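## Task

Place the red foam block so it rests on the counter surface itself, not on top of any other object there. Every other block must stay exactly where it started, without being rotated. The robot must not tip over or finish leaning, or the attempt fails. The block must remain on the counter without the robot supporting it at the end.

## Robot and tools

Robot: a Hello Robot Stretch 3 with one arm. It has a two-wheeled base (0.33 m long, 0.34 m wide), a lift that rides up a mast, and a telescoping arm pointing out the robot's right side. The gripper cannot be moved forward by the arm; drive the base instead. Turning in place pivots about the point between the drive wheels, 0.05 m behind the front edge. With the arm in and the wrist folded, a turn sweeps a 0.28 m radius; an unfolded level gripper reaches beyond that. Loose objects may occasionally get nudged by an outside disturbance.

Frames: the base frame has its origin on the floor between the drive wheels, x forward, y left, z up. hand_pose is reported in it, located where the closed fingertips meet; with all wrist joints at zero its x axis points up, y back along the arm toward the mast, z toward the rear. The odometry frame is the base frame as it was at the scene's start. Heading is positive to the left, range -3.142 to 3.142.

execute_actions: argument actions is a list holding one action or nothing (empty list = just report state and images). cameras optionally lists head_camera, nav_camera, wrist_camera or all; omitted or null gives all, [] gives none. An action may contain base, joints, or both, plus optional contact_limits; its motions begin together.
- base holds exactly one command. translate_m: a relative drive in metres from the current base position, forward positive, -1 to 1. rotate_rad: a relative turn in radians, counter-clockwise (left) positive, -3.2 to 3.2. No sideways motion. Base offsets count from the last reported position.
- joints: absolute targets keyed by name. lift_m 0 to 1.1 (arm height); arm_m 0 to 0.52 (extension); wrist_yaw_rad -1.345 to 4.42 (0 along the arm, positive toward the front, 3.0 folded over the base); wrist_pitch_rad -1.57 to 0.451 (0 level, negative tips fingers down); wrist_roll_rad -2.911 to 2.911 (0 fingers side by side); gripper_m -0.089 to 0.179 (bigger is wider; the actual fingertip gap is 0.007 m less when nearly shut and 0.025 m less when fully open, zero below 0.007); head_pan_rad -3.953 to 1.73 (0 forward, positive left, -1.57 looks along the arm); head_tilt_rad -1.53 to 0.419 (negative looks down). Done tolerances: about 0.004 for metre joints, 0.02 rad for yaw, roll and head, 0.05 for pitch.
- contact_limits: only arm_m, a motor effort percentage 1 to 100 at which the arm motion halts (contact_stop); lower is gentler but too low stops instantly. It also caps holding force until the next action. Values above the maximum are cut down.
Unknown keys or out-of-range numbers reject the call with no motion. Joints or base left out of an action may still be driving toward an earlier target. One action lasts at most 15 s. If a result reports a stop, later calls in the same reply are skipped.

wait: seconds 0 to 10; no new command, returns state and images.
zoom_image: camera plus region [x0, y0, x1, y1] in pixels of that camera's latest full image, top-left origin, at most 504 by 504.
finished_scene: scene number (1 or 2); ends the scene irreversibly after the last command is held, reports success and gives the next task. Replying with no tool call ends everything.

Result lines: base_status and joint_status tell how each motion ended: done (for the base, wheels turned as asked even if slipping), off_target (stopped short, may still push), contact_stop, time_out, torque_fault (target dropped; it then holds in place unless slack or switched off). on_its_own describes uncommanded things; 'held at' is a held target, not the position. joint_positions are the readings. motor_effort is percent of max, positive toward higher values, bracket = peak during last action; readings carry offset and noise. Positive wheel effort pushes forward. base_odometry counts wheel turns only; turned_by_wheels and turned_by_imu give rotation since the last result; base_tilt in degrees (forward/right positive, a few degrees of bias). lidar_m: 12 distances from the base origin, 30-degree sectors starting straight ahead and going counter-clockwise (4th left, 7th behind, 10th right), '-' for nothing; plane 0.17 m above floor, range 0.15 to 12 m, blind to glass and to the robot; mast and low lift can hide sectors 5, 6, 9, 10. wrist_depth_mm (45 to 1000) and head_depth_mm (280 to 4000, head image is sideways) are 7x7 grids of median depths from top left.

Cameras: head_camera and nav_camera move with the head pan/tilt; wrist_camera is on the gripper. Intrinsics: head 896x504 pinhole, fx=fy 678.579, c (445.561, 250.318); nav 672x504 fisheye, f 329.938, c (337.214, 251.567); wrist 644x364 pinhole, f 311.446, c (320.926, 182.243).

Speed: full base speed (0.30 m/s, 1.9 rad/s) only when stowed: lift_m under 0.30, arm_m under 0.03, wrist_yaw_rad over 2.54; otherwise 0.10 m/s and 0.63 rad/s.

Gripping: command gripper_m smaller than the object's width to grasp; lower squeezes harder, but stall protection eases force and things can slip. To let go, open at least 0.02 past the touching value. Readings and done status do not confirm a hold; look at the images. To re-squeeze, send a new value.

Cautions: arm and lift stop and go slack on firm contact; a slack lift may sink under load or be pushed up when fingers close on a surface. Base, wrist and head push without stopping. Wrist servos cut out for 10 s after prolonged hard effort. Fold or unfold the wrist only with lift_m between 0.32 and 0.95, wrist_pitch_rad -0.4, roll near 0; once folded the lift may go down to 0.25. Keep pitch at -0.5 or lower when yaw is below -0.4. Pushing into something rigid with the gripper above about 0.45 m, pushing again after a contact stop, driving while holding or pushing something fixed, or snagging furniture (worst in reverse) can tip the robot: undo in small steps, pull the gripper free, lower the lift to about 0.2 if still tipped. Avoid drops, slams, knocks and hard pushes. The simulation keeps running while you compose replies, and the robot holds its last command meanwhile.

Each tool is called after ">>>" by a JSON object that holds its "name" and its "arguments", one argument or row to a line.

## Session

>>> {"name": "execute_actions", "arguments": {
  "actions": []
}}

Scene clock: 0.00 s.
base_odometry: x=+0.000 y=+0.000 heading=+0.000 (m, m, rad; odometry frame)
turned_by_wheels: +0.000 (rad since the last result)
turned_by_imu: +0.000 (rad since the last result)
base_tilt: forward=-1.0 right=+1.5 (deg)
lidar_m: 1.99 2.67 1.24 1.27 1.70 1.84 1.78 0.96 1.05 1.23 2.00 1.91
head_depth_mm: 1819 1837 1838 1851 1856 1874 1879 / 1913 1931 1944 1949 1960 1973 1978 / 2004 2034 2058 2068 2069 2094 2082 / 2085 2167 2180 2186 2211 2233 2191 / 2078 2313 2338 2334 2347 2370 2257 / 2071 2470 2491 2518 2541 2568 2252 / 2066 2631 2664 2709 2714 2719 2275
base_status: not commanded
joint_positions: lift_m=+0.340 arm_m=+0.001 wrist_yaw_rad=+2.920 wrist_pitch_rad=-0.522 wrist_roll_rad=+0.019 gripper_m=+0.037 head_pan_rad=+0.002 head_tilt_rad=-0.006
joint_status: not commanded
motor_effort: left_wheel=-1 right_wheel=+0 lift_m=+33 arm_m=+0 wrist_yaw_rad=+0 wrist_pitch_rad=+6 wrist_roll_rad=+0 gripper_m=+0 head_pan_rad=+0 head_tilt_rad=+2 (%)
hand_pose: x=+0.0250 y=+0.0591 z=+0.3300 quat_wxyz=(+0.258, +0.705, +0.104, +0.653) (m; base frame)
wrist_depth_mm: - - - - - - - / - - - - - - - / 914 - 935 935 942 940 931 / 732 - 753 748 759 738 746 / 608 - 639 610 605 607 615 / 519 522 - 541 546 530 521 / 453 - - 463 455 458 462
pictures: head_camera (sideways: a quarter turn clockwise sets it upright), nav_camera (sideways: a quarter turn counterclockwise sets it upright), wrist_camera
Images, in order (width x height): head_camera 896x504, nav_camera 672x504, wrist_camera 644x364.

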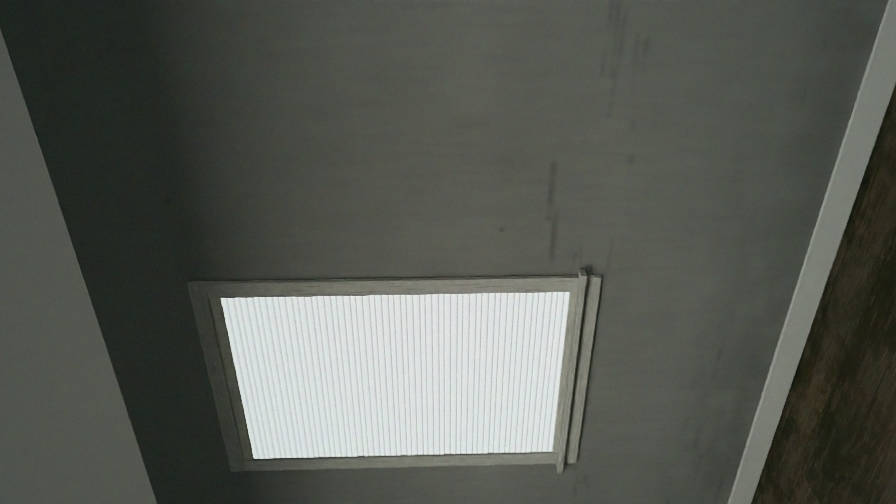

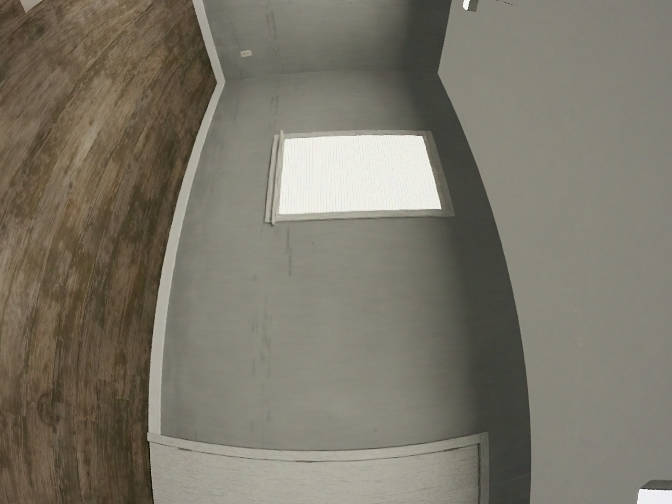

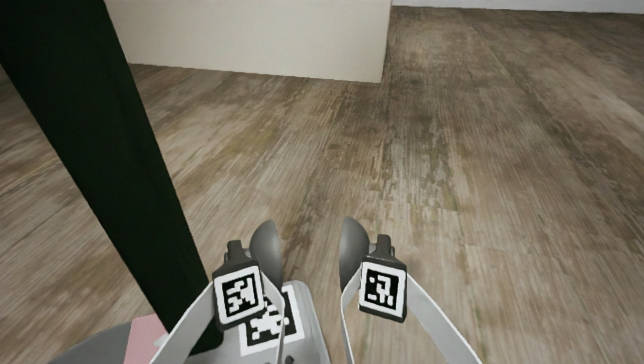

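>>> {"name": "execute_actions", "arguments": {
  "actions": [
    {"joints":{"head_pan_rad":1.5,"head_tilt_rad":-0.6}}
  ],
  "cameras": ["head_camera","nav_camera"]
}}

>>> {"name": "execute_actions", "arguments": {
  "actions": [
    {"joints":{"head_pan_rad":-2.0,"head_tilt_rad":-0.6}}
  ],
  "cameras": ["head_camera","nav_camera"]
}}

Scene clock: 3.77 s.
base_odometry: x=+0.000 y=+0.000 heading=+0.000 (m, m, rad; odometry frame)
turned_by_wheels: +0.000 (rad since the last result)
turned_by_imu: +0.000 (rad since the last result)
base_tilt: forward=-1.1 right=+1.4 (deg)
lidar_m: 1.99 2.67 1.24 1.27 1.70 1.85 1.78 0.96 1.05 1.24 2.00 1.92
head_depth_mm: 2637 1362 1230 1373 1553 1455 1235 / 2723 1384 1294 1449 1617 1456 1240 / 2845 1411 1355 1531 1688 1462 1248 / 2919 1421 1433 1628 1746 1474 1255 / 3026 1448 1518 1734 1779 1481 1260 / 2668 1501 1614 1865 1801 1488 1267 / 2354 1587 1706 1994 1807 1529 -
base_status: not commanded
joint_positions: lift_m=+0.340 arm_m=+0.001 wrist_yaw_rad=+2.920 wrist_pitch_rad=-0.522 wrist_roll_rad=+0.019 gripper_m=+0.037 head_pan_rad=+1.493 head_tilt_rad=-0.592
joint_status: all done
motor_effort: left_wheel=-1(1) right_wheel=+0(0) lift_m=+33(32) arm_m=+0(0) wrist_yaw_rad=+0(0) wrist_pitch_rad=+6(6) wrist_roll_rad=+0(0) gripper_m=+0(0) head_pan_rad=+3(35) head_tilt_rad=-5(41) (%)
hand_pose: x=+0.0250 y=+0.0591 z=+0.3300 quat_wxyz=(+0.258, +0.705, +0.104, +0.653) (m; base frame)
wrist_depth_mm: - - - - - - - / - - - - - - - / 887 - 949 940 953 942 963 / 723 - 740 737 739 751 750 / 618 - 631 603 625 608 614 / 523 520 - 538 530 520 519 / 449 - - 472 455 456 460
pictures: head_camera (sideways: a quarter turn clockwise sets it upright), nav_camera (sideways: a quarter turn counterclockwise sets it upright)
Images, in order (width x height): head_camera 896x504, nav_camera 672x504.

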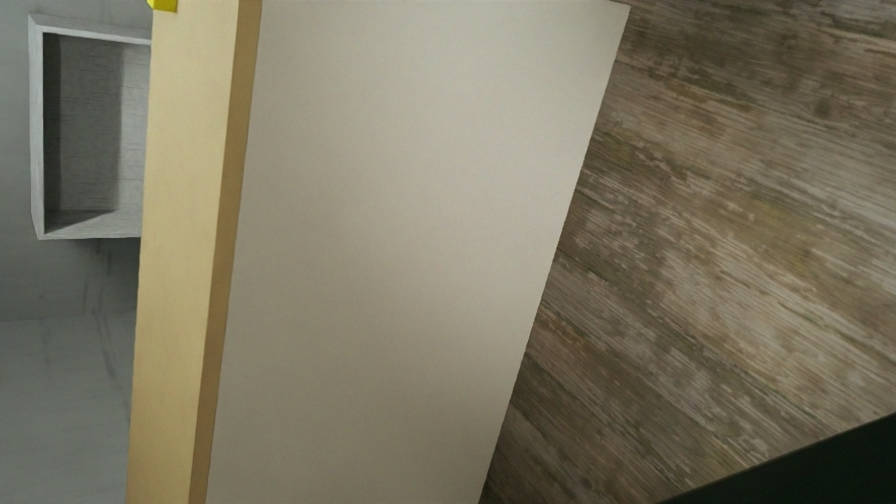

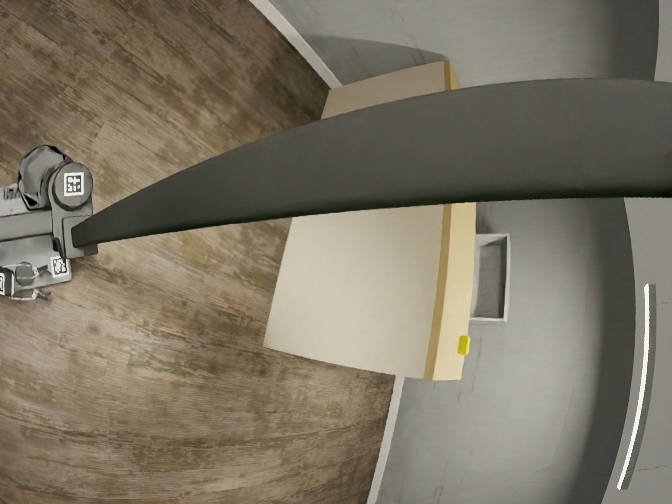

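Scene clock: 5.93 s.
base_odometry: x=+0.000 y=+0.000 heading=+0.000 (m, m, rad; odometry frame)
turned_by_wheels: +0.000 (rad since the last result)
turned_by_imu: +0.000 (rad since the last result)
base_tilt: forward=-0.9 right=+1.6 (deg)
lidar_m: 1.99 2.67 1.24 1.27 1.70 1.85 1.79 0.95 1.05 1.24 2.00 1.92
head_depth_mm: 1350 1222 935 1248 1708 1451 1241 / 1363 1244 948 1786 1670 1460 1241 / 1366 1265 957 1909 1770 1466 1247 / 1390 1277 970 1939 1778 1468 1255 / 1398 1296 981 1957 1733 1485 1258 / 1411 1324 992 1882 1748 1462 1262 / 1432 1505 1005 2013 1805 1490 1273
base_status: not commanded
joint_positions: lift_m=+0.340 arm_m=+0.001 wrist_yaw_rad=+2.920 wrist_pitch_rad=-0.522 wrist_roll_rad=+0.019 gripper_m=+0.037 head_pan_rad=-1.993 head_tilt_rad=-0.593
joint_status: all done
motor_effort: left_wheel=-1(1) right_wheel=+0(0) lift_m=+33(32) arm_m=+0(1) wrist_yaw_rad=+0(0) wrist_pitch_rad=+6(6) wrist_roll_rad=+0(0) gripper_m=+0(0) head_pan_rad=-4(35) head_tilt_rad=-4(4) (%)
hand_pose: x=+0.0250 y=+0.0591 z=+0.3300 quat_wxyz=(+0.258, +0.705, +0.104, +0.653) (m; base frame)
wrist_depth_mm: - - - - - - - / - - - - - - - / 917 - 941 936 942 948 953 / 747 - 760 725 739 760 751 / 603 - 632 603 610 616 619 / 512 522 - 530 541 523 528 / 452 - - 470 452 454 453
pictures: head_camera (sideways: a quarter turn clockwise sets it upright), nav_camera (sideways: a quarter turn counterclockwise sets it upright)
Images, in order (width x height): head_camera 896x504, nav_camera 672x504.

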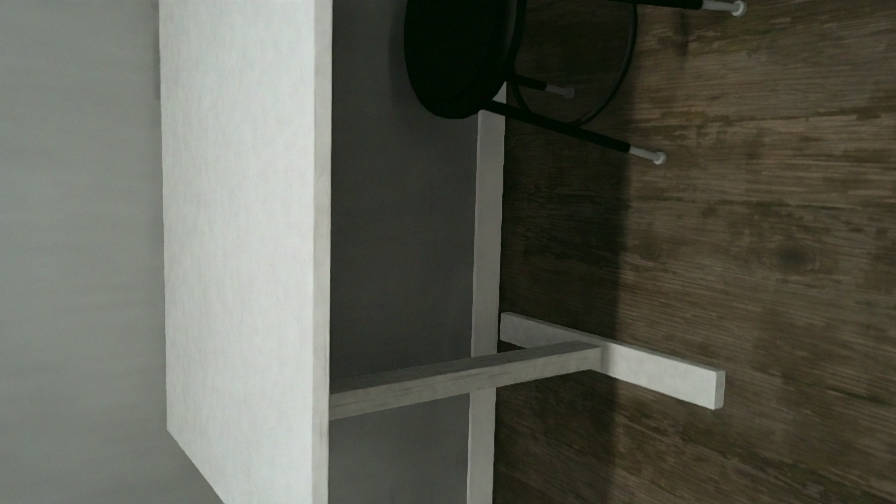

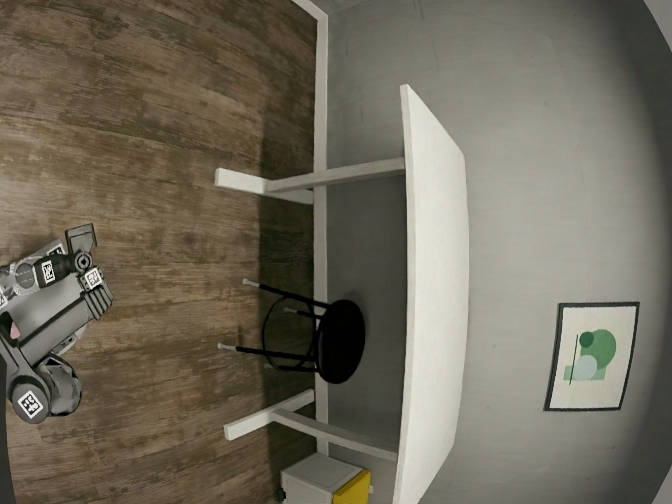

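>>> {"name": "execute_actions", "arguments": {
  "actions": [
    {"joints":{"head_pan_rad":-3.2,"head_tilt_rad":-0.6}}
  ],
  "cameras": ["head_camera","nav_camera"]
}}

Scene clock: 8.63 s.
base_odometry: x=+0.000 y=+0.000 heading=+0.000 (m, m, rad; odometry frame)
turned_by_wheels: +0.000 (rad since the last result)
turned_by_imu: +0.000 (rad since the last result)
base_tilt: forward=-0.9 right=+1.5 (deg)
lidar_m: 1.98 2.67 1.23 1.27 1.70 1.85 1.78 0.96 1.05 1.24 2.00 1.92
head_depth_mm: 1563 1704 1884 2034 1742 1448 1241 / 1634 1780 1976 2143 1757 1452 1245 / 1702 1869 2077 2216 1768 1458 1251 / 1779 1967 2205 2242 1776 1470 1255 / 1869 2086 2258 2227 1784 1475 1261 / 1968 2189 2052 2054 1791 1481 1263 / 1958 2036 2036 2110 1800 1496 1274
base_status: not commanded
joint_positions: lift_m=+0.340 arm_m=+0.001 wrist_yaw_rad=+2.920 wrist_pitch_rad=-0.522 wrist_roll_rad=+0.019 gripper_m=+0.037 head_pan_rad=-3.193 head_tilt_rad=-0.593
joint_status: all done
motor_effort: left_wheel=-1(1) right_wheel=+0(0) lift_m=+33(33) arm_m=-1(0) wrist_yaw_rad=+0(0) wrist_pitch_rad=+6(6) wrist_roll_rad=+0(0) gripper_m=+0(0) head_pan_rad=-3(35) head_tilt_rad=-5(6) (%)
hand_pose: x=+0.0250 y=+0.0591 z=+0.3300 quat_wxyz=(+0.258, +0.705, +0.104, +0.653) (m; base frame)
wrist_depth_mm: - - - - - - - / - - - - - - - / 913 - 954 929 940 942 959 / 727 - 742 746 742 755 759 / 604 - 632 607 617 610 611 / 514 515 - 531 531 514 527 / 456 - - 468 451 456 462
pictures: head_camera (sideways: a quarter turn clockwise sets it upright), nav_camera (sideways: a quarter turn counterclockwise sets it upright)
Images, in order (width x height): head_camera 896x504, nav_camera 672x504.

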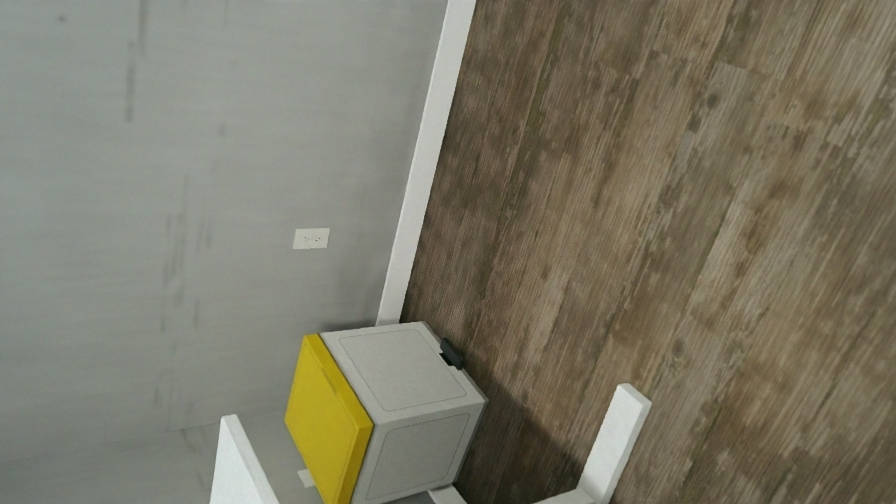

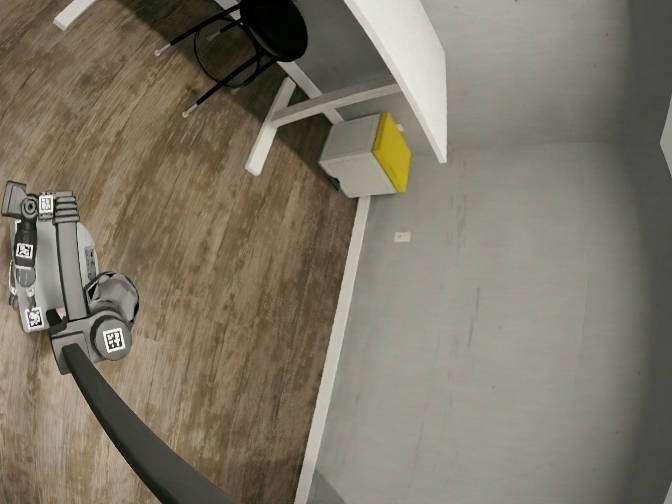

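>>> {"name": "execute_actions", "arguments": {
  "actions": [
    {"joints":{"head_pan_rad":-0.6,"head_tilt_rad":-0.7}}
  ],
  "cameras": ["head_camera","nav_camera"]
}}

>>> {"name": "execute_actions", "arguments": {
  "actions": [
    {"joints":{"head_pan_rad":0.85,"head_tilt_rad":-0.5}}
  ],
  "cameras": ["head_camera","nav_camera"]
}}

Scene clock: 15.77 s.
base_odometry: x=+0.000 y=+0.000 heading=+0.000 (m, m, rad; odometry frame)
turned_by_wheels: +0.000 (rad since the last result)
turned_by_imu: -0.001 (rad since the last result)
base_tilt: forward=-0.9 right=+1.6 (deg)
lidar_m: 1.99 2.67 1.24 1.27 1.70 1.85 1.78 0.96 1.05 1.23 2.00 1.92
head_depth_mm: 1703 1903 2193 1935 1593 1361 1191 / 1683 1897 2173 1953 1608 1365 1186 / 1671 1871 2126 1960 1616 1363 1193 / 1677 1877 2146 1965 1623 1374 1195 / 1659 1862 2100 1997 1628 1380 1206 / 1648 1835 2091 1995 1648 1392 1217 / 1639 1828 2064 2018 1641 1404 1217
base_status: not commanded
joint_positions: lift_m=+0.340 arm_m=+0.001 wrist_yaw_rad=+2.920 wrist_pitch_rad=-0.522 wrist_roll_rad=+0.019 gripper_m=+0.037 head_pan_rad=-0.607 head_tilt_rad=-0.691
joint_status: all done
motor_effort: left_wheel=-1(1) right_wheel=+0(0) lift_m=+33(32) arm_m=+0(0) wrist_yaw_rad=+1(0) wrist_pitch_rad=+6(6) wrist_roll_rad=+0(0) gripper_m=+0(0) head_pan_rad=+2(36) head_tilt_rad=-5(17) (%)
hand_pose: x=+0.0250 y=+0.0591 z=+0.3300 quat_wxyz=(+0.258, +0.705, +0.104, +0.653) (m; base frame)
wrist_depth_mm: - - - - - - - / - - - - - - - / 911 - 926 943 951 951 950 / 745 - 731 755 736 744 749 / 608 - 617 605 612 623 612 / 522 522 - 539 539 527 523 / 455 - - 463 448 456 454
pictures: head_camera (sideways: a quarter turn clockwise sets it upright), nav_camera (sideways: a quarter turn counterclockwise sets it upright)
Images, in order (width x height): head_camera 896x504, nav_camera 672x504.

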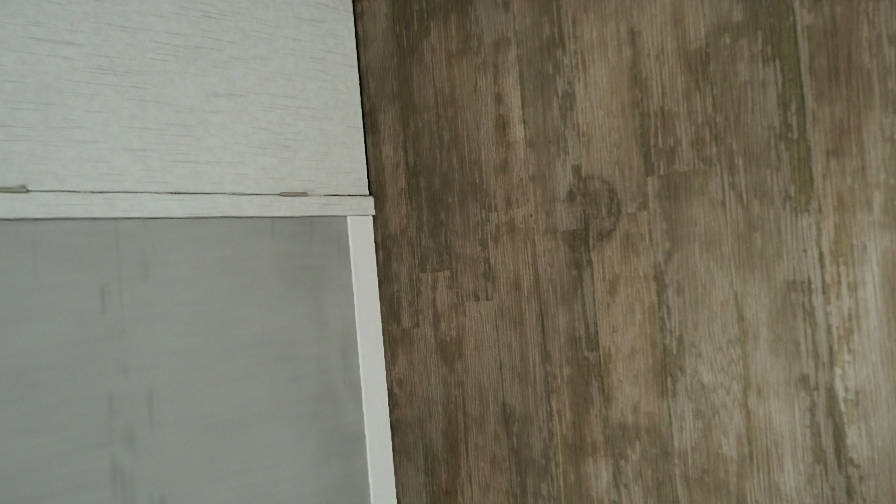

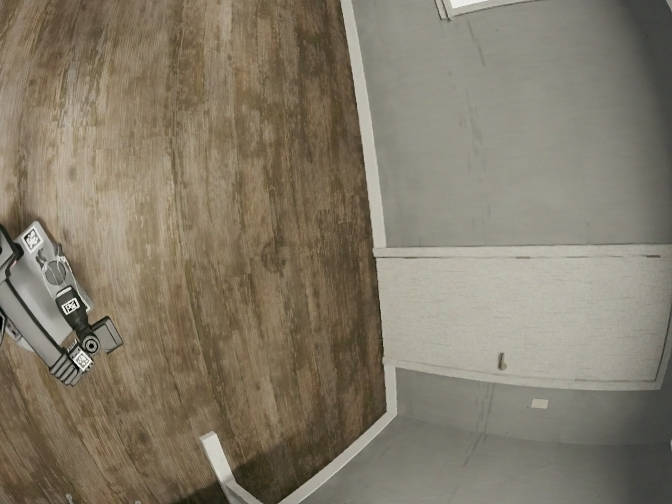

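Scene clock: 17.03 s.
base_odometry: x=+0.000 y=+0.000 heading=+0.000 (m, m, rad; odometry frame)
turned_by_wheels: +0.000 (rad since the last result)
turned_by_imu: +0.000 (rad since the last result)
base_tilt: forward=-1.1 right=+1.7 (deg)
lidar_m: 1.99 2.67 1.24 1.27 1.70 1.85 1.79 0.96 1.05 1.23 2.00 1.92
head_depth_mm: 2941 3158 3416 2512 1899 1553 1304 / 2876 3098 3326 2529 1936 1553 1301 / 2821 3045 3298 2541 1945 1562 1310 / 2743 3019 3250 2582 1945 1569 1318 / 2750 2935 3174 2595 1968 1578 1321 / 2651 2862 1346 1347 1480 1575 1323 / 2606 2799 1221 1296 1440 1550 1336
base_status: not commanded
joint_positions: lift_m=+0.340 arm_m=+0.001 wrist_yaw_rad=+2.920 wrist_pitch_rad=-0.522 wrist_roll_rad=+0.019 gripper_m=+0.037 head_pan_rad=+0.843 head_tilt_rad=-0.508
joint_status: all done
motor_effort: left_wheel=-1(1) right_wheel=+0(0) lift_m=+33(32) arm_m=+0(1) wrist_yaw_rad=+0(1) wrist_pitch_rad=+6(6) wrist_roll_rad=+0(0) gripper_m=+1(1) head_pan_rad=+2(35) head_tilt_rad=+4(27) (%)
hand_pose: x=+0.0250 y=+0.0591 z=+0.3300 quat_wxyz=(+0.258, +0.705, +0.104, +0.653) (m; base frame)
wrist_depth_mm: - - - - - - - / - - - - - - - / 913 - 948 951 940 956 933 / 743 - 738 735 733 744 752 / 613 - 623 612 622 618 619 / 521 519 - 534 538 518 525 / 452 - - 470 451 452 455
pictures: head_camera (sideways: a quarter turn clockwise sets it upright), nav_camera (sideways: a quarter turn counterclockwise sets it upright)
Images, in order (width x height): head_camera 896x504, nav_camera 672x504.

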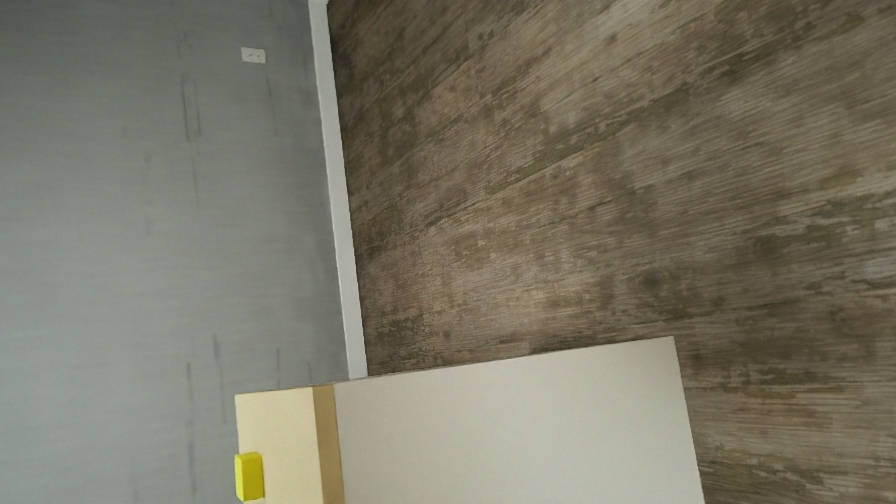

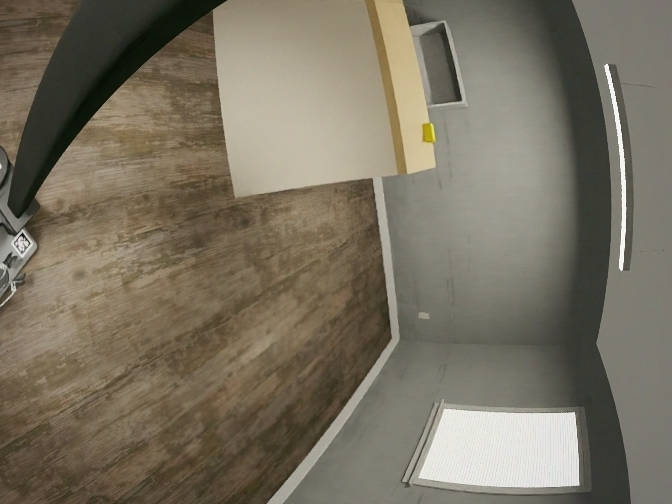

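>>> {"name": "execute_actions", "arguments": {
  "actions": [
    {"base":{"rotate_rad":0.68},"joints":{"lift_m":0.28,"wrist_pitch_rad":-0.4,"head_pan_rad":0.3,"head_tilt_rad":-0.6}}
  ],
  "cameras": []
}}

>>> {"name": "execute_actions", "arguments": {
  "actions": [
    {"base":{"translate_m":1.0}}
  ],
  "cameras": ["nav_camera"]
}}

Scene clock: 22.57 s.
base_odometry: x=+0.000 y=+0.000 heading=+0.680 (m, m, rad; odometry frame)
turned_by_wheels: +0.680 (rad since the last result)
turned_by_imu: +0.679 (rad since the last result)
base_tilt: forward=-1.0 right=+1.7 (deg)
lidar_m: 3.19 1.24 1.34 1.87 1.85 1.77 0.96 1.05 1.76 1.92 1.91 2.09
head_depth_mm: 2778 3044 2932 2197 1743 1445 1243 / 2772 3010 2992 2213 1756 1453 1244 / 2736 2987 3030 2214 1765 1463 1251 / 2725 2973 3090 2160 1721 1473 1260 / 2706 1447 1270 1427 1639 1476 1256 / 2682 1470 1256 1421 1628 1481 1267 / 2638 1487 1250 1408 1604 1494 1269
base_status: done
joint_positions: lift_m=+0.280 arm_m=+0.001 wrist_yaw_rad=+2.920 wrist_pitch_rad=-0.420 wrist_roll_rad=+0.019 gripper_m=+0.037 head_pan_rad=+0.307 head_tilt_rad=-0.593
joint_status: all done
motor_effort: left_wheel=-3(8) right_wheel=+3(9) lift_m=+30(29) arm_m=+0(0) wrist_yaw_rad=+0(0) wrist_pitch_rad=+10(11) wrist_roll_rad=+0(0) gripper_m=+0(0) head_pan_rad=-3(30) head_tilt_rad=-5(13) (%)
hand_pose: x=+0.0280 y=+0.0728 z=+0.2924 quat_wxyz=(+0.224, +0.710, +0.068, +0.665) (m; base frame)
wrist_depth_mm: - - - - - - 870 / - - - - - - 935 / - - - - - - 954 / 757 - 766 768 774 767 770 / 617 - 631 608 606 606 603 / 503 - - 500 519 499 506 / 442 - - 440 427 429 430
pictures: none
No camera images: the call's "cameras" was empty. Leave "cameras" out to get every camera's image.

Scene clock: 27.57 s.
base_odometry: x=+0.778 y=+0.629 heading=+0.680 (m, m, rad; odometry frame)
turned_by_wheels: +0.000 (rad since the last result)
turned_by_imu: +0.006 (rad since the last result)
base_tilt: forward=-0.9 right=+1.6 (deg)
lidar_m: 2.26 2.23 0.50 0.51 2.24 2.43 1.96 2.10 1.92 1.56 1.55 1.68
head_depth_mm: 1936 2152 2401 2207 1752 1444 1237 / 1928 2115 2390 2214 1752 1454 1241 / 1919 2126 2360 2234 1762 1459 1249 / 1911 2102 2348 2260 1775 1472 1254 / 1911 2078 2325 2237 1777 1474 1266 / 1887 2087 2315 2273 1796 1479 1269 / 1875 2065 2304 2291 1801 1244 1198
base_status: done
joint_positions: lift_m=+0.280 arm_m=+0.001 wrist_yaw_rad=+2.920 wrist_pitch_rad=-0.419 wrist_roll_rad=+0.019 gripper_m=+0.037 head_pan_rad=+0.307 head_tilt_rad=-0.594
joint_status: not commanded
motor_effort: left_wheel=-4(9) right_wheel=+3(10) lift_m=+30(30) arm_m=+0(0) wrist_yaw_rad=+1(0) wrist_pitch_rad=+10(10) wrist_roll_rad=+0(0) gripper_m=+0(0) head_pan_rad=-3(3) head_tilt_rad=-4(4) (%)
hand_pose: x=+0.0280 y=+0.0729 z=+0.2925 quat_wxyz=(+0.224, +0.710, +0.068, +0.665) (m; base frame)
wrist_depth_mm: - - 678 505 607 - - / - - 765 550 691 - - / 976 - 887 604 773 - - / 769 776 762 680 757 772 765 / 612 - 625 605 600 618 603 / 501 - - 503 522 502 507 / 435 - - 442 430 427 428
pictures: nav_camera (sideways: a quarter turn counterclockwise sets it upright)
Images, in order (width x height): nav_camera 672x504.

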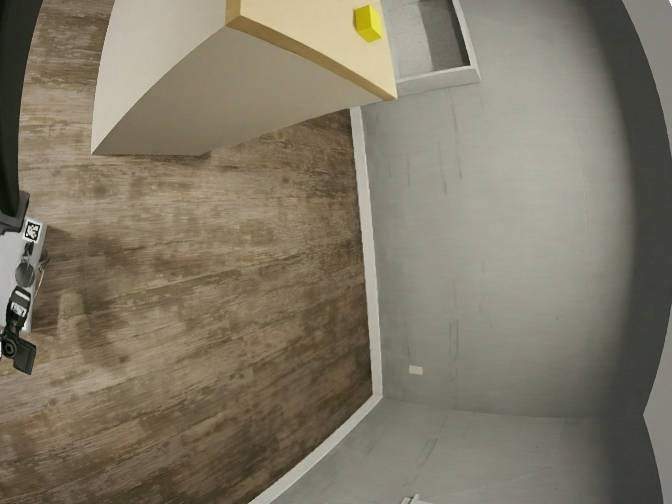

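>>> {"name": "execute_actions", "arguments": {
  "actions": [
    {"base":{"rotate_rad":0.38},"joints":{"head_pan_rad":0.9,"head_tilt_rad":-0.6}}
  ],
  "cameras": []
}}

>>> {"name": "execute_actions", "arguments": {
  "actions": [
    {"base":{"translate_m":1.0}}
  ],
  "cameras": ["head_camera","nav_camera"]
}}

Scene clock: 32.20 s.
base_odometry: x=+0.778 y=+0.629 heading=+1.060 (m, m, rad; odometry frame)
turned_by_wheels: +0.380 (rad since the last result)
turned_by_imu: +0.379 (rad since the last result)
base_tilt: forward=-1.0 right=+1.6 (deg)
lidar_m: 2.23 0.56 0.50 1.14 2.31 1.96 2.09 2.20 1.61 1.54 1.60 2.16
head_depth_mm: 2249 2393 855 759 916 1161 1238 / 2503 2469 878 699 786 956 1180 / 2623 2794 901 666 688 814 1001 / 2451 2510 914 669 668 804 999 / 2278 1445 922 727 823 1047 1234 / 2119 1471 928 853 1098 1413 1267 / 1999 1486 991 1149 1642 1487 1268
base_status: done
joint_positions: lift_m=+0.280 arm_m=+0.001 wrist_yaw_rad=+2.920 wrist_pitch_rad=-0.419 wrist_roll_rad=+0.019 gripper_m=+0.037 head_pan_rad=+0.893 head_tilt_rad=-0.594
joint_status: all done
motor_effort: left_wheel=-3(10) right_wheel=+3(7) lift_m=+29(30) arm_m=+0(0) wrist_yaw_rad=+1(0) wrist_pitch_rad=+10(10) wrist_roll_rad=+0(0) gripper_m=+0(0) head_pan_rad=+2(30) head_tilt_rad=-4(4) (%)
hand_pose: x=+0.0280 y=+0.0729 z=+0.2925 quat_wxyz=(+0.224, +0.710, +0.068, +0.665) (m; base frame)
wrist_depth_mm: - - - 885 496 479 537 / - - - - 521 530 602 / 969 - - 932 561 585 669 / 780 780 788 787 621 664 713 / 607 - 629 608 607 605 608 / 505 - - 502 521 504 502 / 435 - - 442 426 432 428
pictures: none
No camera images: the call's "cameras" was empty. Leave "cameras" out to get every camera's image.

Scene clock: 37.30 s.
base_odometry: x=+1.267 y=+1.501 heading=+1.059 (m, m, rad; odometry frame)
turned_by_wheels: +0.000 (rad since the last result)
turned_by_imu: +0.006 (rad since the last result)
base_tilt: forward=-1.0 right=+1.5 (deg)
lidar_m: 1.23 1.28 1.31 0.47 0.42 0.56 2.91 2.20 1.59 1.53 1.58 1.28
head_depth_mm: 1264 1348 1487 1622 1699 1444 1238 / 1370 1241 1413 1641 1747 1459 1248 / 1488 1624 1725 1919 1718 1463 1253 / 1661 1822 1902 2067 1767 1463 1255 / 1846 1847 2002 2165 1784 1472 1259 / 2110 2283 2521 2270 1803 1487 1268 / 2011 2180 2344 2290 1804 1491 1270
base_status: done
joint_positions: lift_m=+0.280 arm_m=+0.001 wrist_yaw_rad=+2.920 wrist_pitch_rad=-0.419 wrist_roll_rad=+0.019 gripper_m=+0.037 head_pan_rad=+0.893 head_tilt_rad=-0.594
joint_status: not commanded
motor_effort: left_wheel=-3(10) right_wheel=+3(7) lift_m=+29(30) arm_m=-1(1) wrist_yaw_rad=+0(1) wrist_pitch_rad=+10(10) wrist_roll_rad=+0(0) gripper_m=+1(1) head_pan_rad=+2(2) head_tilt_rad=-4(5) (%)
hand_pose: x=+0.0280 y=+0.0729 z=+0.2926 quat_wxyz=(+0.224, +0.710, +0.068, +0.665) (m; base frame)
wrist_depth_mm: - 555 - - - - - / - 530 - - - - - / - 538 - - - - - / 404 729 774 761 762 765 777 / 447 - 633 608 603 606 604 / 473 - - 499 515 508 507 / 441 - - 442 430 430 432
pictures: head_camera (sideways: a quarter turn clockwise sets it upright), nav_camera (sideways: a quarter turn counterclockwise sets it upright)
Images, in order (width x height): head_camera 896x504, nav_camera 672x504.

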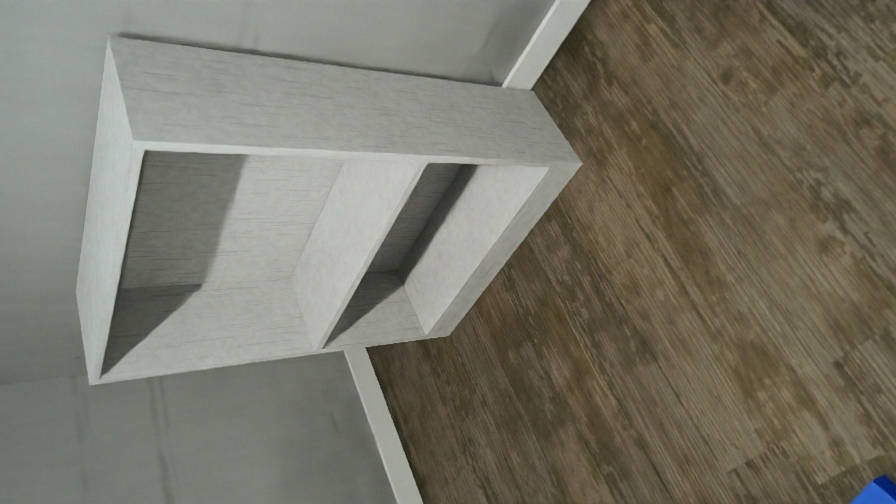

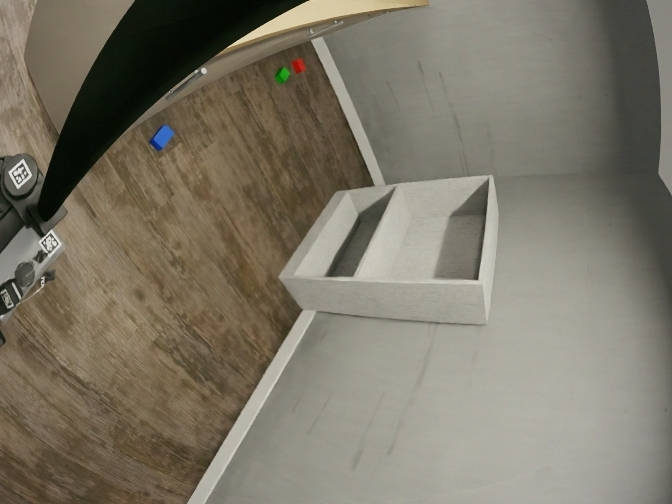

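>>> {"name": "execute_actions", "arguments": {
  "actions": [
    {"base":{"translate_m":0.58},"joints":{"head_pan_rad":-2.9,"head_tilt_rad":-0.7}}
  ],
  "cameras": []
}}

>>> {"name": "execute_actions", "arguments": {
  "actions": [
    {"base":{"rotate_rad":-1.55}}
  ],
  "cameras": ["head_camera","nav_camera"]
}}

Scene clock: 48.80 s.
base_odometry: x=+1.551 y=+2.006 heading=+1.059 (m, m, rad; odometry frame)
turned_by_wheels: +0.000 (rad since the last result)
turned_by_imu: +0.003 (rad since the last result)
base_tilt: forward=-1.1 right=+1.7 (deg)
lidar_m: 0.65 0.67 0.92 1.72 1.00 0.81 3.50 2.18 1.59 1.53 0.93 0.68
head_depth_mm: 3479 3327 2456 1930 1587 1358 1183 / 3579 3316 2492 1946 1605 1361 1191 / 3685 3410 2489 1946 1612 1370 1192 / 3802 3468 2504 1965 1621 1373 1200 / 3603 3496 2523 1985 1621 1383 1199 / 2930 3035 2551 1989 1638 1388 1209 / 2464 2581 2507 2013 1650 1394 1217
base_status: done
joint_positions: lift_m=+0.280 arm_m=+0.001 wrist_yaw_rad=+2.920 wrist_pitch_rad=-0.419 wrist_roll_rad=+0.019 gripper_m=+0.037 head_pan_rad=-2.893 head_tilt_rad=-0.692
joint_status: all done
motor_effort: left_wheel=-4(9) right_wheel=+3(9) lift_m=+30(29) arm_m=+0(1) wrist_yaw_rad=-1(0) wrist_pitch_rad=+10(10) wrist_roll_rad=+0(0) gripper_m=+0(1) head_pan_rad=-3(34) head_tilt_rad=-5(16) (%)
hand_pose: x=+0.0280 y=+0.0729 z=+0.2926 quat_wxyz=(+0.224, +0.710, +0.068, +0.665) (m; base frame)
wrist_depth_mm: - - - - 922 709 551 / - - - - - 745 558 / 967 - - - 994 763 573 / 768 769 770 766 776 735 585 / 606 - 644 607 621 614 575 / 503 - - 501 517 504 504 / 438 - - 443 425 435 432
pictures: none
No camera images: the call's "cameras" was empty. Leave "cameras" out to get every camera's image.

Scene clock: 50.93 s.
base_odometry: x=+1.551 y=+2.006 heading=-0.491 (m, m, rad; odometry frame)
turned_by_wheels: -1.550 (rad since the last result)
turned_by_imu: -1.548 (rad since the last result)
base_tilt: forward=-0.9 right=+1.7 (deg)
lidar_m: 1.53 0.90 0.67 0.65 0.68 0.95 1.72 0.97 0.81 3.53 2.12 1.58
head_depth_mm: 1890 2115 2294 1930 1587 1359 1183 / 1952 2176 2384 1945 1606 1365 1188 / 2010 2242 2409 1951 1601 1368 1195 / 1998 2172 2344 1975 1622 1378 1205 / 1684 1658 1811 1907 1628 1381 1204 / 1710 1335 1434 1517 1612 1390 1214 / 1729 1157 1182 1247 1321 1367 1210
base_status: done
joint_positions: lift_m=+0.280 arm_m=+0.001 wrist_yaw_rad=+2.920 wrist_pitch_rad=-0.419 wrist_roll_rad=+0.019 gripper_m=+0.037 head_pan_rad=-2.893 head_tilt_rad=-0.692
joint_status: not commanded
motor_effort: left_wheel=+1(9) right_wheel=-2(8) lift_m=+30(29) arm_m=-1(0) wrist_yaw_rad=+0(1) wrist_pitch_rad=+9(10) wrist_roll_rad=+0(0) gripper_m=+0(0) head_pan_rad=-3(3) head_tilt_rad=-5(5) (%)
hand_pose: x=+0.0280 y=+0.0729 z=+0.2926 quat_wxyz=(+0.224, +0.710, +0.068, +0.665) (m; base frame)
wrist_depth_mm: - 553 598 640 674 742 806 / - 602 645 695 744 811 899 / - 652 686 759 833 888 972 / 635 697 726 774 766 770 771 / 612 - 627 607 610 605 610 / 501 - - 499 525 499 500 / 439 - - 444 428 429 431
pictures: head_camera (sideways: a quarter turn clockwise sets it upright), nav_camera (sideways: a quarter turn counterclockwise sets it upright)
Images, in order (width x height): head_camera 896x504, nav_camera 672x504.

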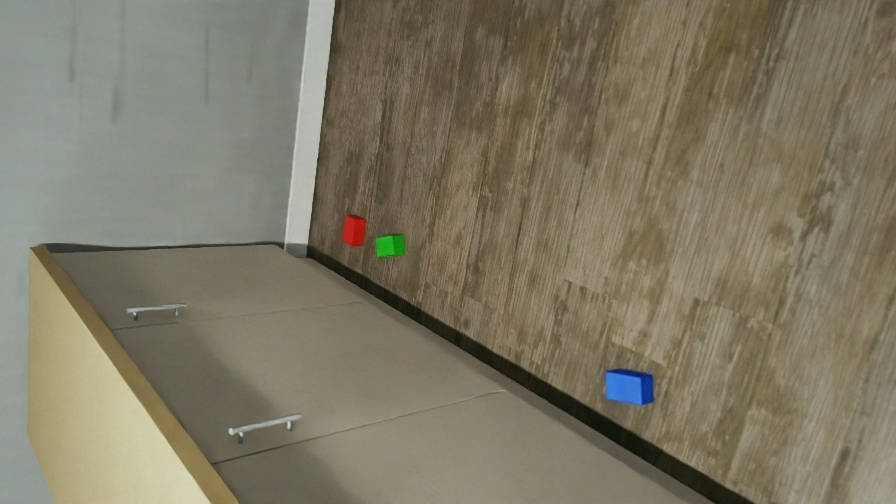

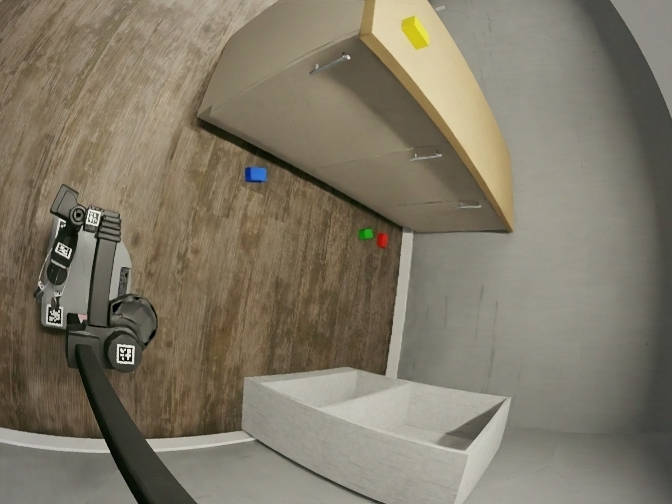

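>>> {"name": "execute_actions", "arguments": {
  "actions": [
    {"base":{"translate_m":-1.0},"joints":{"head_pan_rad":-2.6,"head_tilt_rad":-0.95}}
  ],
  "cameras": ["head_camera","nav_camera"]
}}

Scene clock: 60.83 s.
base_odometry: x=+0.669 y=+2.477 heading=-0.490 (m, m, rad; odometry frame)
turned_by_wheels: +0.000 (rad since the last result)
turned_by_imu: -0.007 (rad since the last result)
base_tilt: forward=-1.2 right=+1.5 (deg)
lidar_m: 2.44 0.94 0.38 0.37 0.65 0.77 1.25 0.94 0.70 0.68 0.71 2.61
head_depth_mm: 1182 1357 1589 1530 1361 1223 - / 1250 1445 1674 1541 1362 1235 - / 1312 1530 1738 1550 1377 1236 - / 1143 1316 1565 1555 1373 1242 - / 992 1120 1292 1544 1390 1247 1160 / 859 969 1098 1257 1393 1248 1150 / 794 861 954 1079 1268 1259 1139
base_status: done
joint_positions: lift_m=+0.280 arm_m=+0.001 wrist_yaw_rad=+2.920 wrist_pitch_rad=-0.419 wrist_roll_rad=+0.019 gripper_m=+0.037 head_pan_rad=-2.607 head_tilt_rad=-0.939
joint_status: all done
motor_effort: left_wheel=+2(6) right_wheel=-2(9) lift_m=+30(29) arm_m=-1(0) wrist_yaw_rad=+0(2) wrist_pitch_rad=+10(10) wrist_roll_rad=+0(0) gripper_m=+1(0) head_pan_rad=+2(21) head_tilt_rad=-7(29) (%)
hand_pose: x=+0.0280 y=+0.0729 z=+0.2926 quat_wxyz=(+0.224, +0.710, +0.068, +0.665) (m; base frame)
wrist_depth_mm: - 539 563 645 710 764 825 / - 580 619 702 771 845 941 / - 621 669 781 838 922 974 / 566 584 584 703 777 778 762 / 463 - 500 559 605 604 610 / 446 - - 504 514 504 501 / 434 - - 442 430 429 429
pictures: head_camera (sideways: a quarter turn clockwise sets it upright), nav_camera (sideways: a quarter turn counterclockwise sets it upright)
Images, in order (width x height): head_camera 896x504, nav_camera 672x504.

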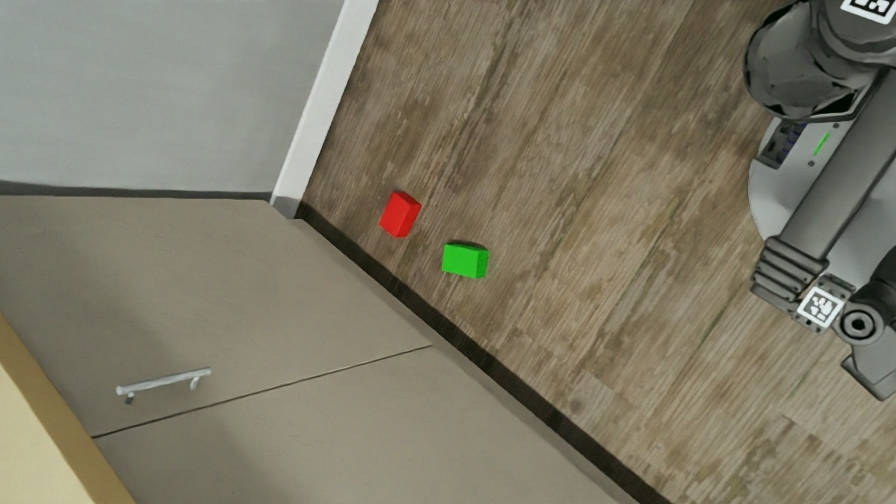

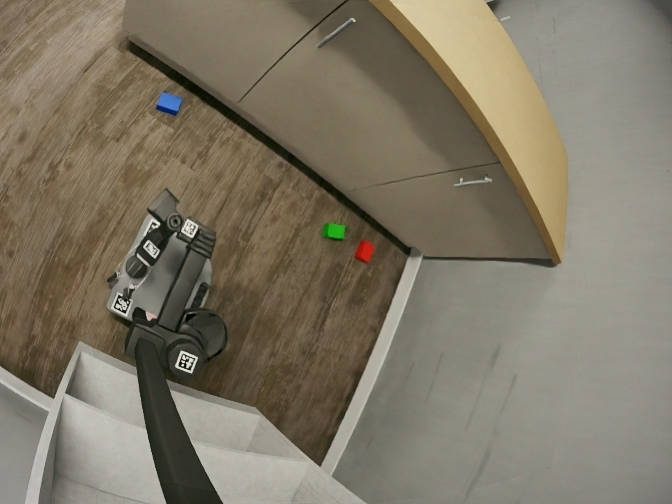

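>>> {"name": "execute_actions", "arguments": {
  "actions": [
    {"base":{"translate_m":-0.87},"joints":{"head_pan_rad":-1.6,"head_tilt_rad":-1.2}}
  ],
  "cameras": []
}}

>>> {"name": "execute_actions", "arguments": {
  "actions": [
    {"joints":{"lift_m":0.34,"wrist_roll_rad":0.0}}
  ],
  "cameras": []
}}

>>> {"name": "execute_actions", "arguments": {
  "actions": [
    {"joints":{"wrist_yaw_rad":0.0}}
  ]
}}

Scene clock: 77.40 s.
base_odometry: x=-0.099 y=+2.887 heading=-0.490 (m, m, rad; odometry frame)
turned_by_wheels: +0.000 (rad since the last result)
turned_by_imu: -0.007 (rad since the last result)
base_tilt: forward=-1.0 right=+1.5 (deg)
lidar_m: 2.54 0.89 0.40 0.68 0.53 0.39 0.37 0.39 0.54 0.66 0.69 0.95
head_depth_mm: 722 899 1192 1307 1241 1180 - / 720 898 1192 1344 1268 - - / 719 891 1189 1340 1285 - - / 716 891 1183 1359 1283 1192 1114 / 715 887 1177 1351 1278 1194 1129 / 712 884 1170 1376 1285 1202 1132 / 711 883 1169 1385 1293 1209 1141
base_status: done
joint_positions: lift_m=+0.280 arm_m=+0.001 wrist_yaw_rad=+2.920 wrist_pitch_rad=-0.419 wrist_roll_rad=+0.019 gripper_m=+0.037 head_pan_rad=-1.606 head_tilt_rad=-1.185
joint_status: all done
motor_effort: left_wheel=+2(8) right_wheel=-3(6) lift_m=+30(29) arm_m=+0(1) wrist_yaw_rad=+1(0) wrist_pitch_rad=+10(9) wrist_roll_rad=+0(0) gripper_m=+0(0) head_pan_rad=+2(35) head_tilt_rad=-9(30) (%)
hand_pose: x=+0.0280 y=+0.0729 z=+0.2926 quat_wxyz=(+0.224, +0.710, +0.068, +0.665) (m; base frame)
wrist_depth_mm: - 580 626 523 658 729 773 / - 634 667 579 741 812 820 / - 692 731 627 754 792 789 / 569 726 738 697 585 631 696 / 556 - 637 608 582 611 602 / 493 - - 510 519 502 506 / 438 - - 443 431 432 430
pictures: none
No camera images: the call's "cameras" was empty. Leave "cameras" out to get every camera's image.

Scene clock: 78.77 s.
base_odometry: x=-0.099 y=+2.887 heading=-0.490 (m, m, rad; odometry frame)
turned_by_wheels: +0.000 (rad since the last result)
turned_by_imu: +0.000 (rad since the last result)
base_tilt: forward=-1.0 right=+1.5 (deg)
lidar_m: 2.54 0.89 0.40 0.68 0.53 0.39 0.37 0.39 0.54 0.66 0.69 0.96
head_depth_mm: 722 899 1195 1311 1243 1185 - / 721 893 1193 1345 1276 - - / 719 892 1183 1335 1292 - - / 715 891 1176 1361 1287 1194 1112 / 713 885 1174 1354 1273 1198 1123 / 713 886 1171 1382 1285 1204 1134 / 712 883 1167 1383 1293 1206 1135
base_status: not commanded
joint_positions: lift_m=+0.340 arm_m=+0.001 wrist_yaw_rad=+2.920 wrist_pitch_rad=-0.419 wrist_roll_rad=+0.008 gripper_m=+0.037 head_pan_rad=-1.606 head_tilt_rad=-1.185
joint_status: all done
motor_effort: left_wheel=+2(2) right_wheel=-2(3) lift_m=+36(37) arm_m=+0(1) wrist_yaw_rad=+1(1) wrist_pitch_rad=+9(9) wrist_roll_rad=-2(3) gripper_m=+0(0) head_pan_rad=+2(2) head_tilt_rad=-9(9) (%)
hand_pose: x=+0.0280 y=+0.0729 z=+0.3524 quat_wxyz=(+0.223, +0.706, +0.069, +0.669) (m; base frame)
wrist_depth_mm: - 578 620 540 664 729 777 / - 636 679 573 721 796 823 / - 668 722 636 801 880 829 / 563 - 795 694 692 709 747 / 578 - 724 683 608 679 708 / 542 - - 575 598 582 577 / 479 488 - 502 492 496 489
pictures: none
No camera images: the call's "cameras" was empty. Leave "cameras" out to get every camera's image.

Scene clock: 81.23 s.
base_odometry: x=-0.099 y=+2.887 heading=-0.490 (m, m, rad; odometry frame)
turned_by_wheels: +0.000 (rad since the last result)
turned_by_imu: +0.000 (rad since the last result)
base_tilt: forward=-1.2 right=+1.6 (deg)
lidar_m: 2.54 0.89 0.39 0.68 0.53 0.39 0.37 0.39 0.54 0.67 0.69 0.96
head_depth_mm: 722 899 1193 1305 1242 1185 - / 721 898 1193 1342 1272 - - / 717 893 1184 1345 - - - / 717 891 1181 1364 1266 1193 1114 / 714 886 1173 1344 1278 1199 1124 / 712 887 1169 1374 1284 1201 1134 / 711 884 1165 1385 1291 1209 1143
base_status: not commanded
joint_positions: lift_m=+0.340 arm_m=+0.001 wrist_yaw_rad=+0.002 wrist_pitch_rad=-0.419 wrist_roll_rad=+0.006 gripper_m=+0.037 head_pan_rad=-1.606 head_tilt_rad=-1.185
joint_status: all done
motor_effort: left_wheel=+2(2) right_wheel=-3(2) lift_m=+35(35) arm_m=-1(1) wrist_yaw_rad=-1(4) wrist_pitch_rad=+9(9) wrist_roll_rad=-2(2) gripper_m=+0(0) head_pan_rad=+2(2) head_tilt_rad=-9(8) (%)
hand_pose: x=-0.0212 y=-0.3702 z=+0.3524 quat_wxyz=(+0.690, +0.147, -0.693, -0.147) (m; base frame)
wrist_depth_mm: 351 362 365 366 370 377 377 / 385 385 394 398 403 408 379 / 414 420 430 433 444 457 385 / 468 465 473 483 485 499 382 / 580 597 593 603 623 562 383 / 575 571 594 579 596 540 388 / 491 480 477 463 487 482 384
pictures: head_camera (sideways: a quarter turn clockwise sets it upright), nav_camera (sideways: a quarter turn counterclockwise sets it upright), wrist_camera
Images, in order (width x height): head_camera 896x504, nav_camera 672x504, wrist_camera 644x364.

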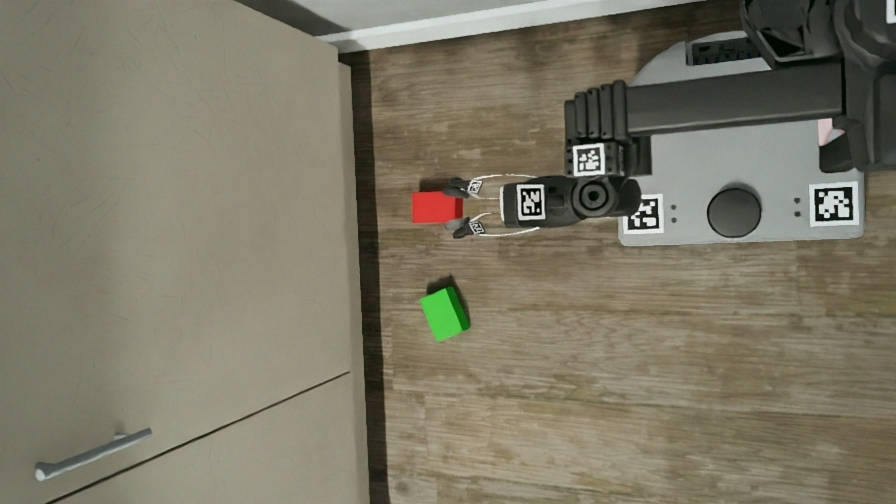

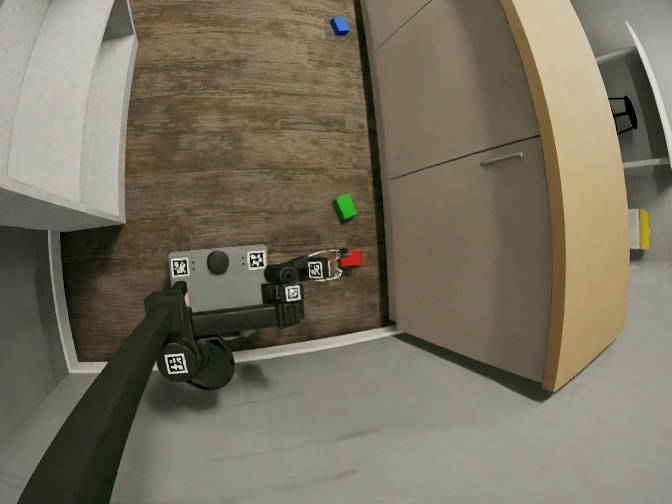

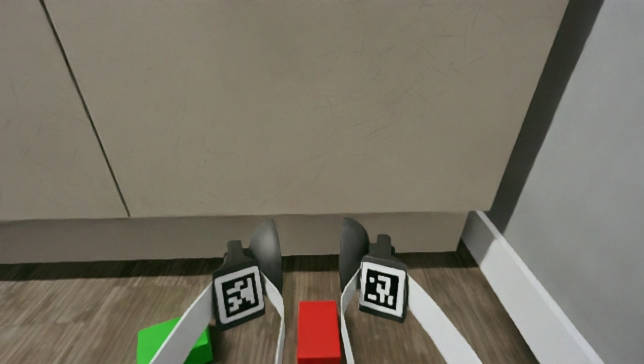

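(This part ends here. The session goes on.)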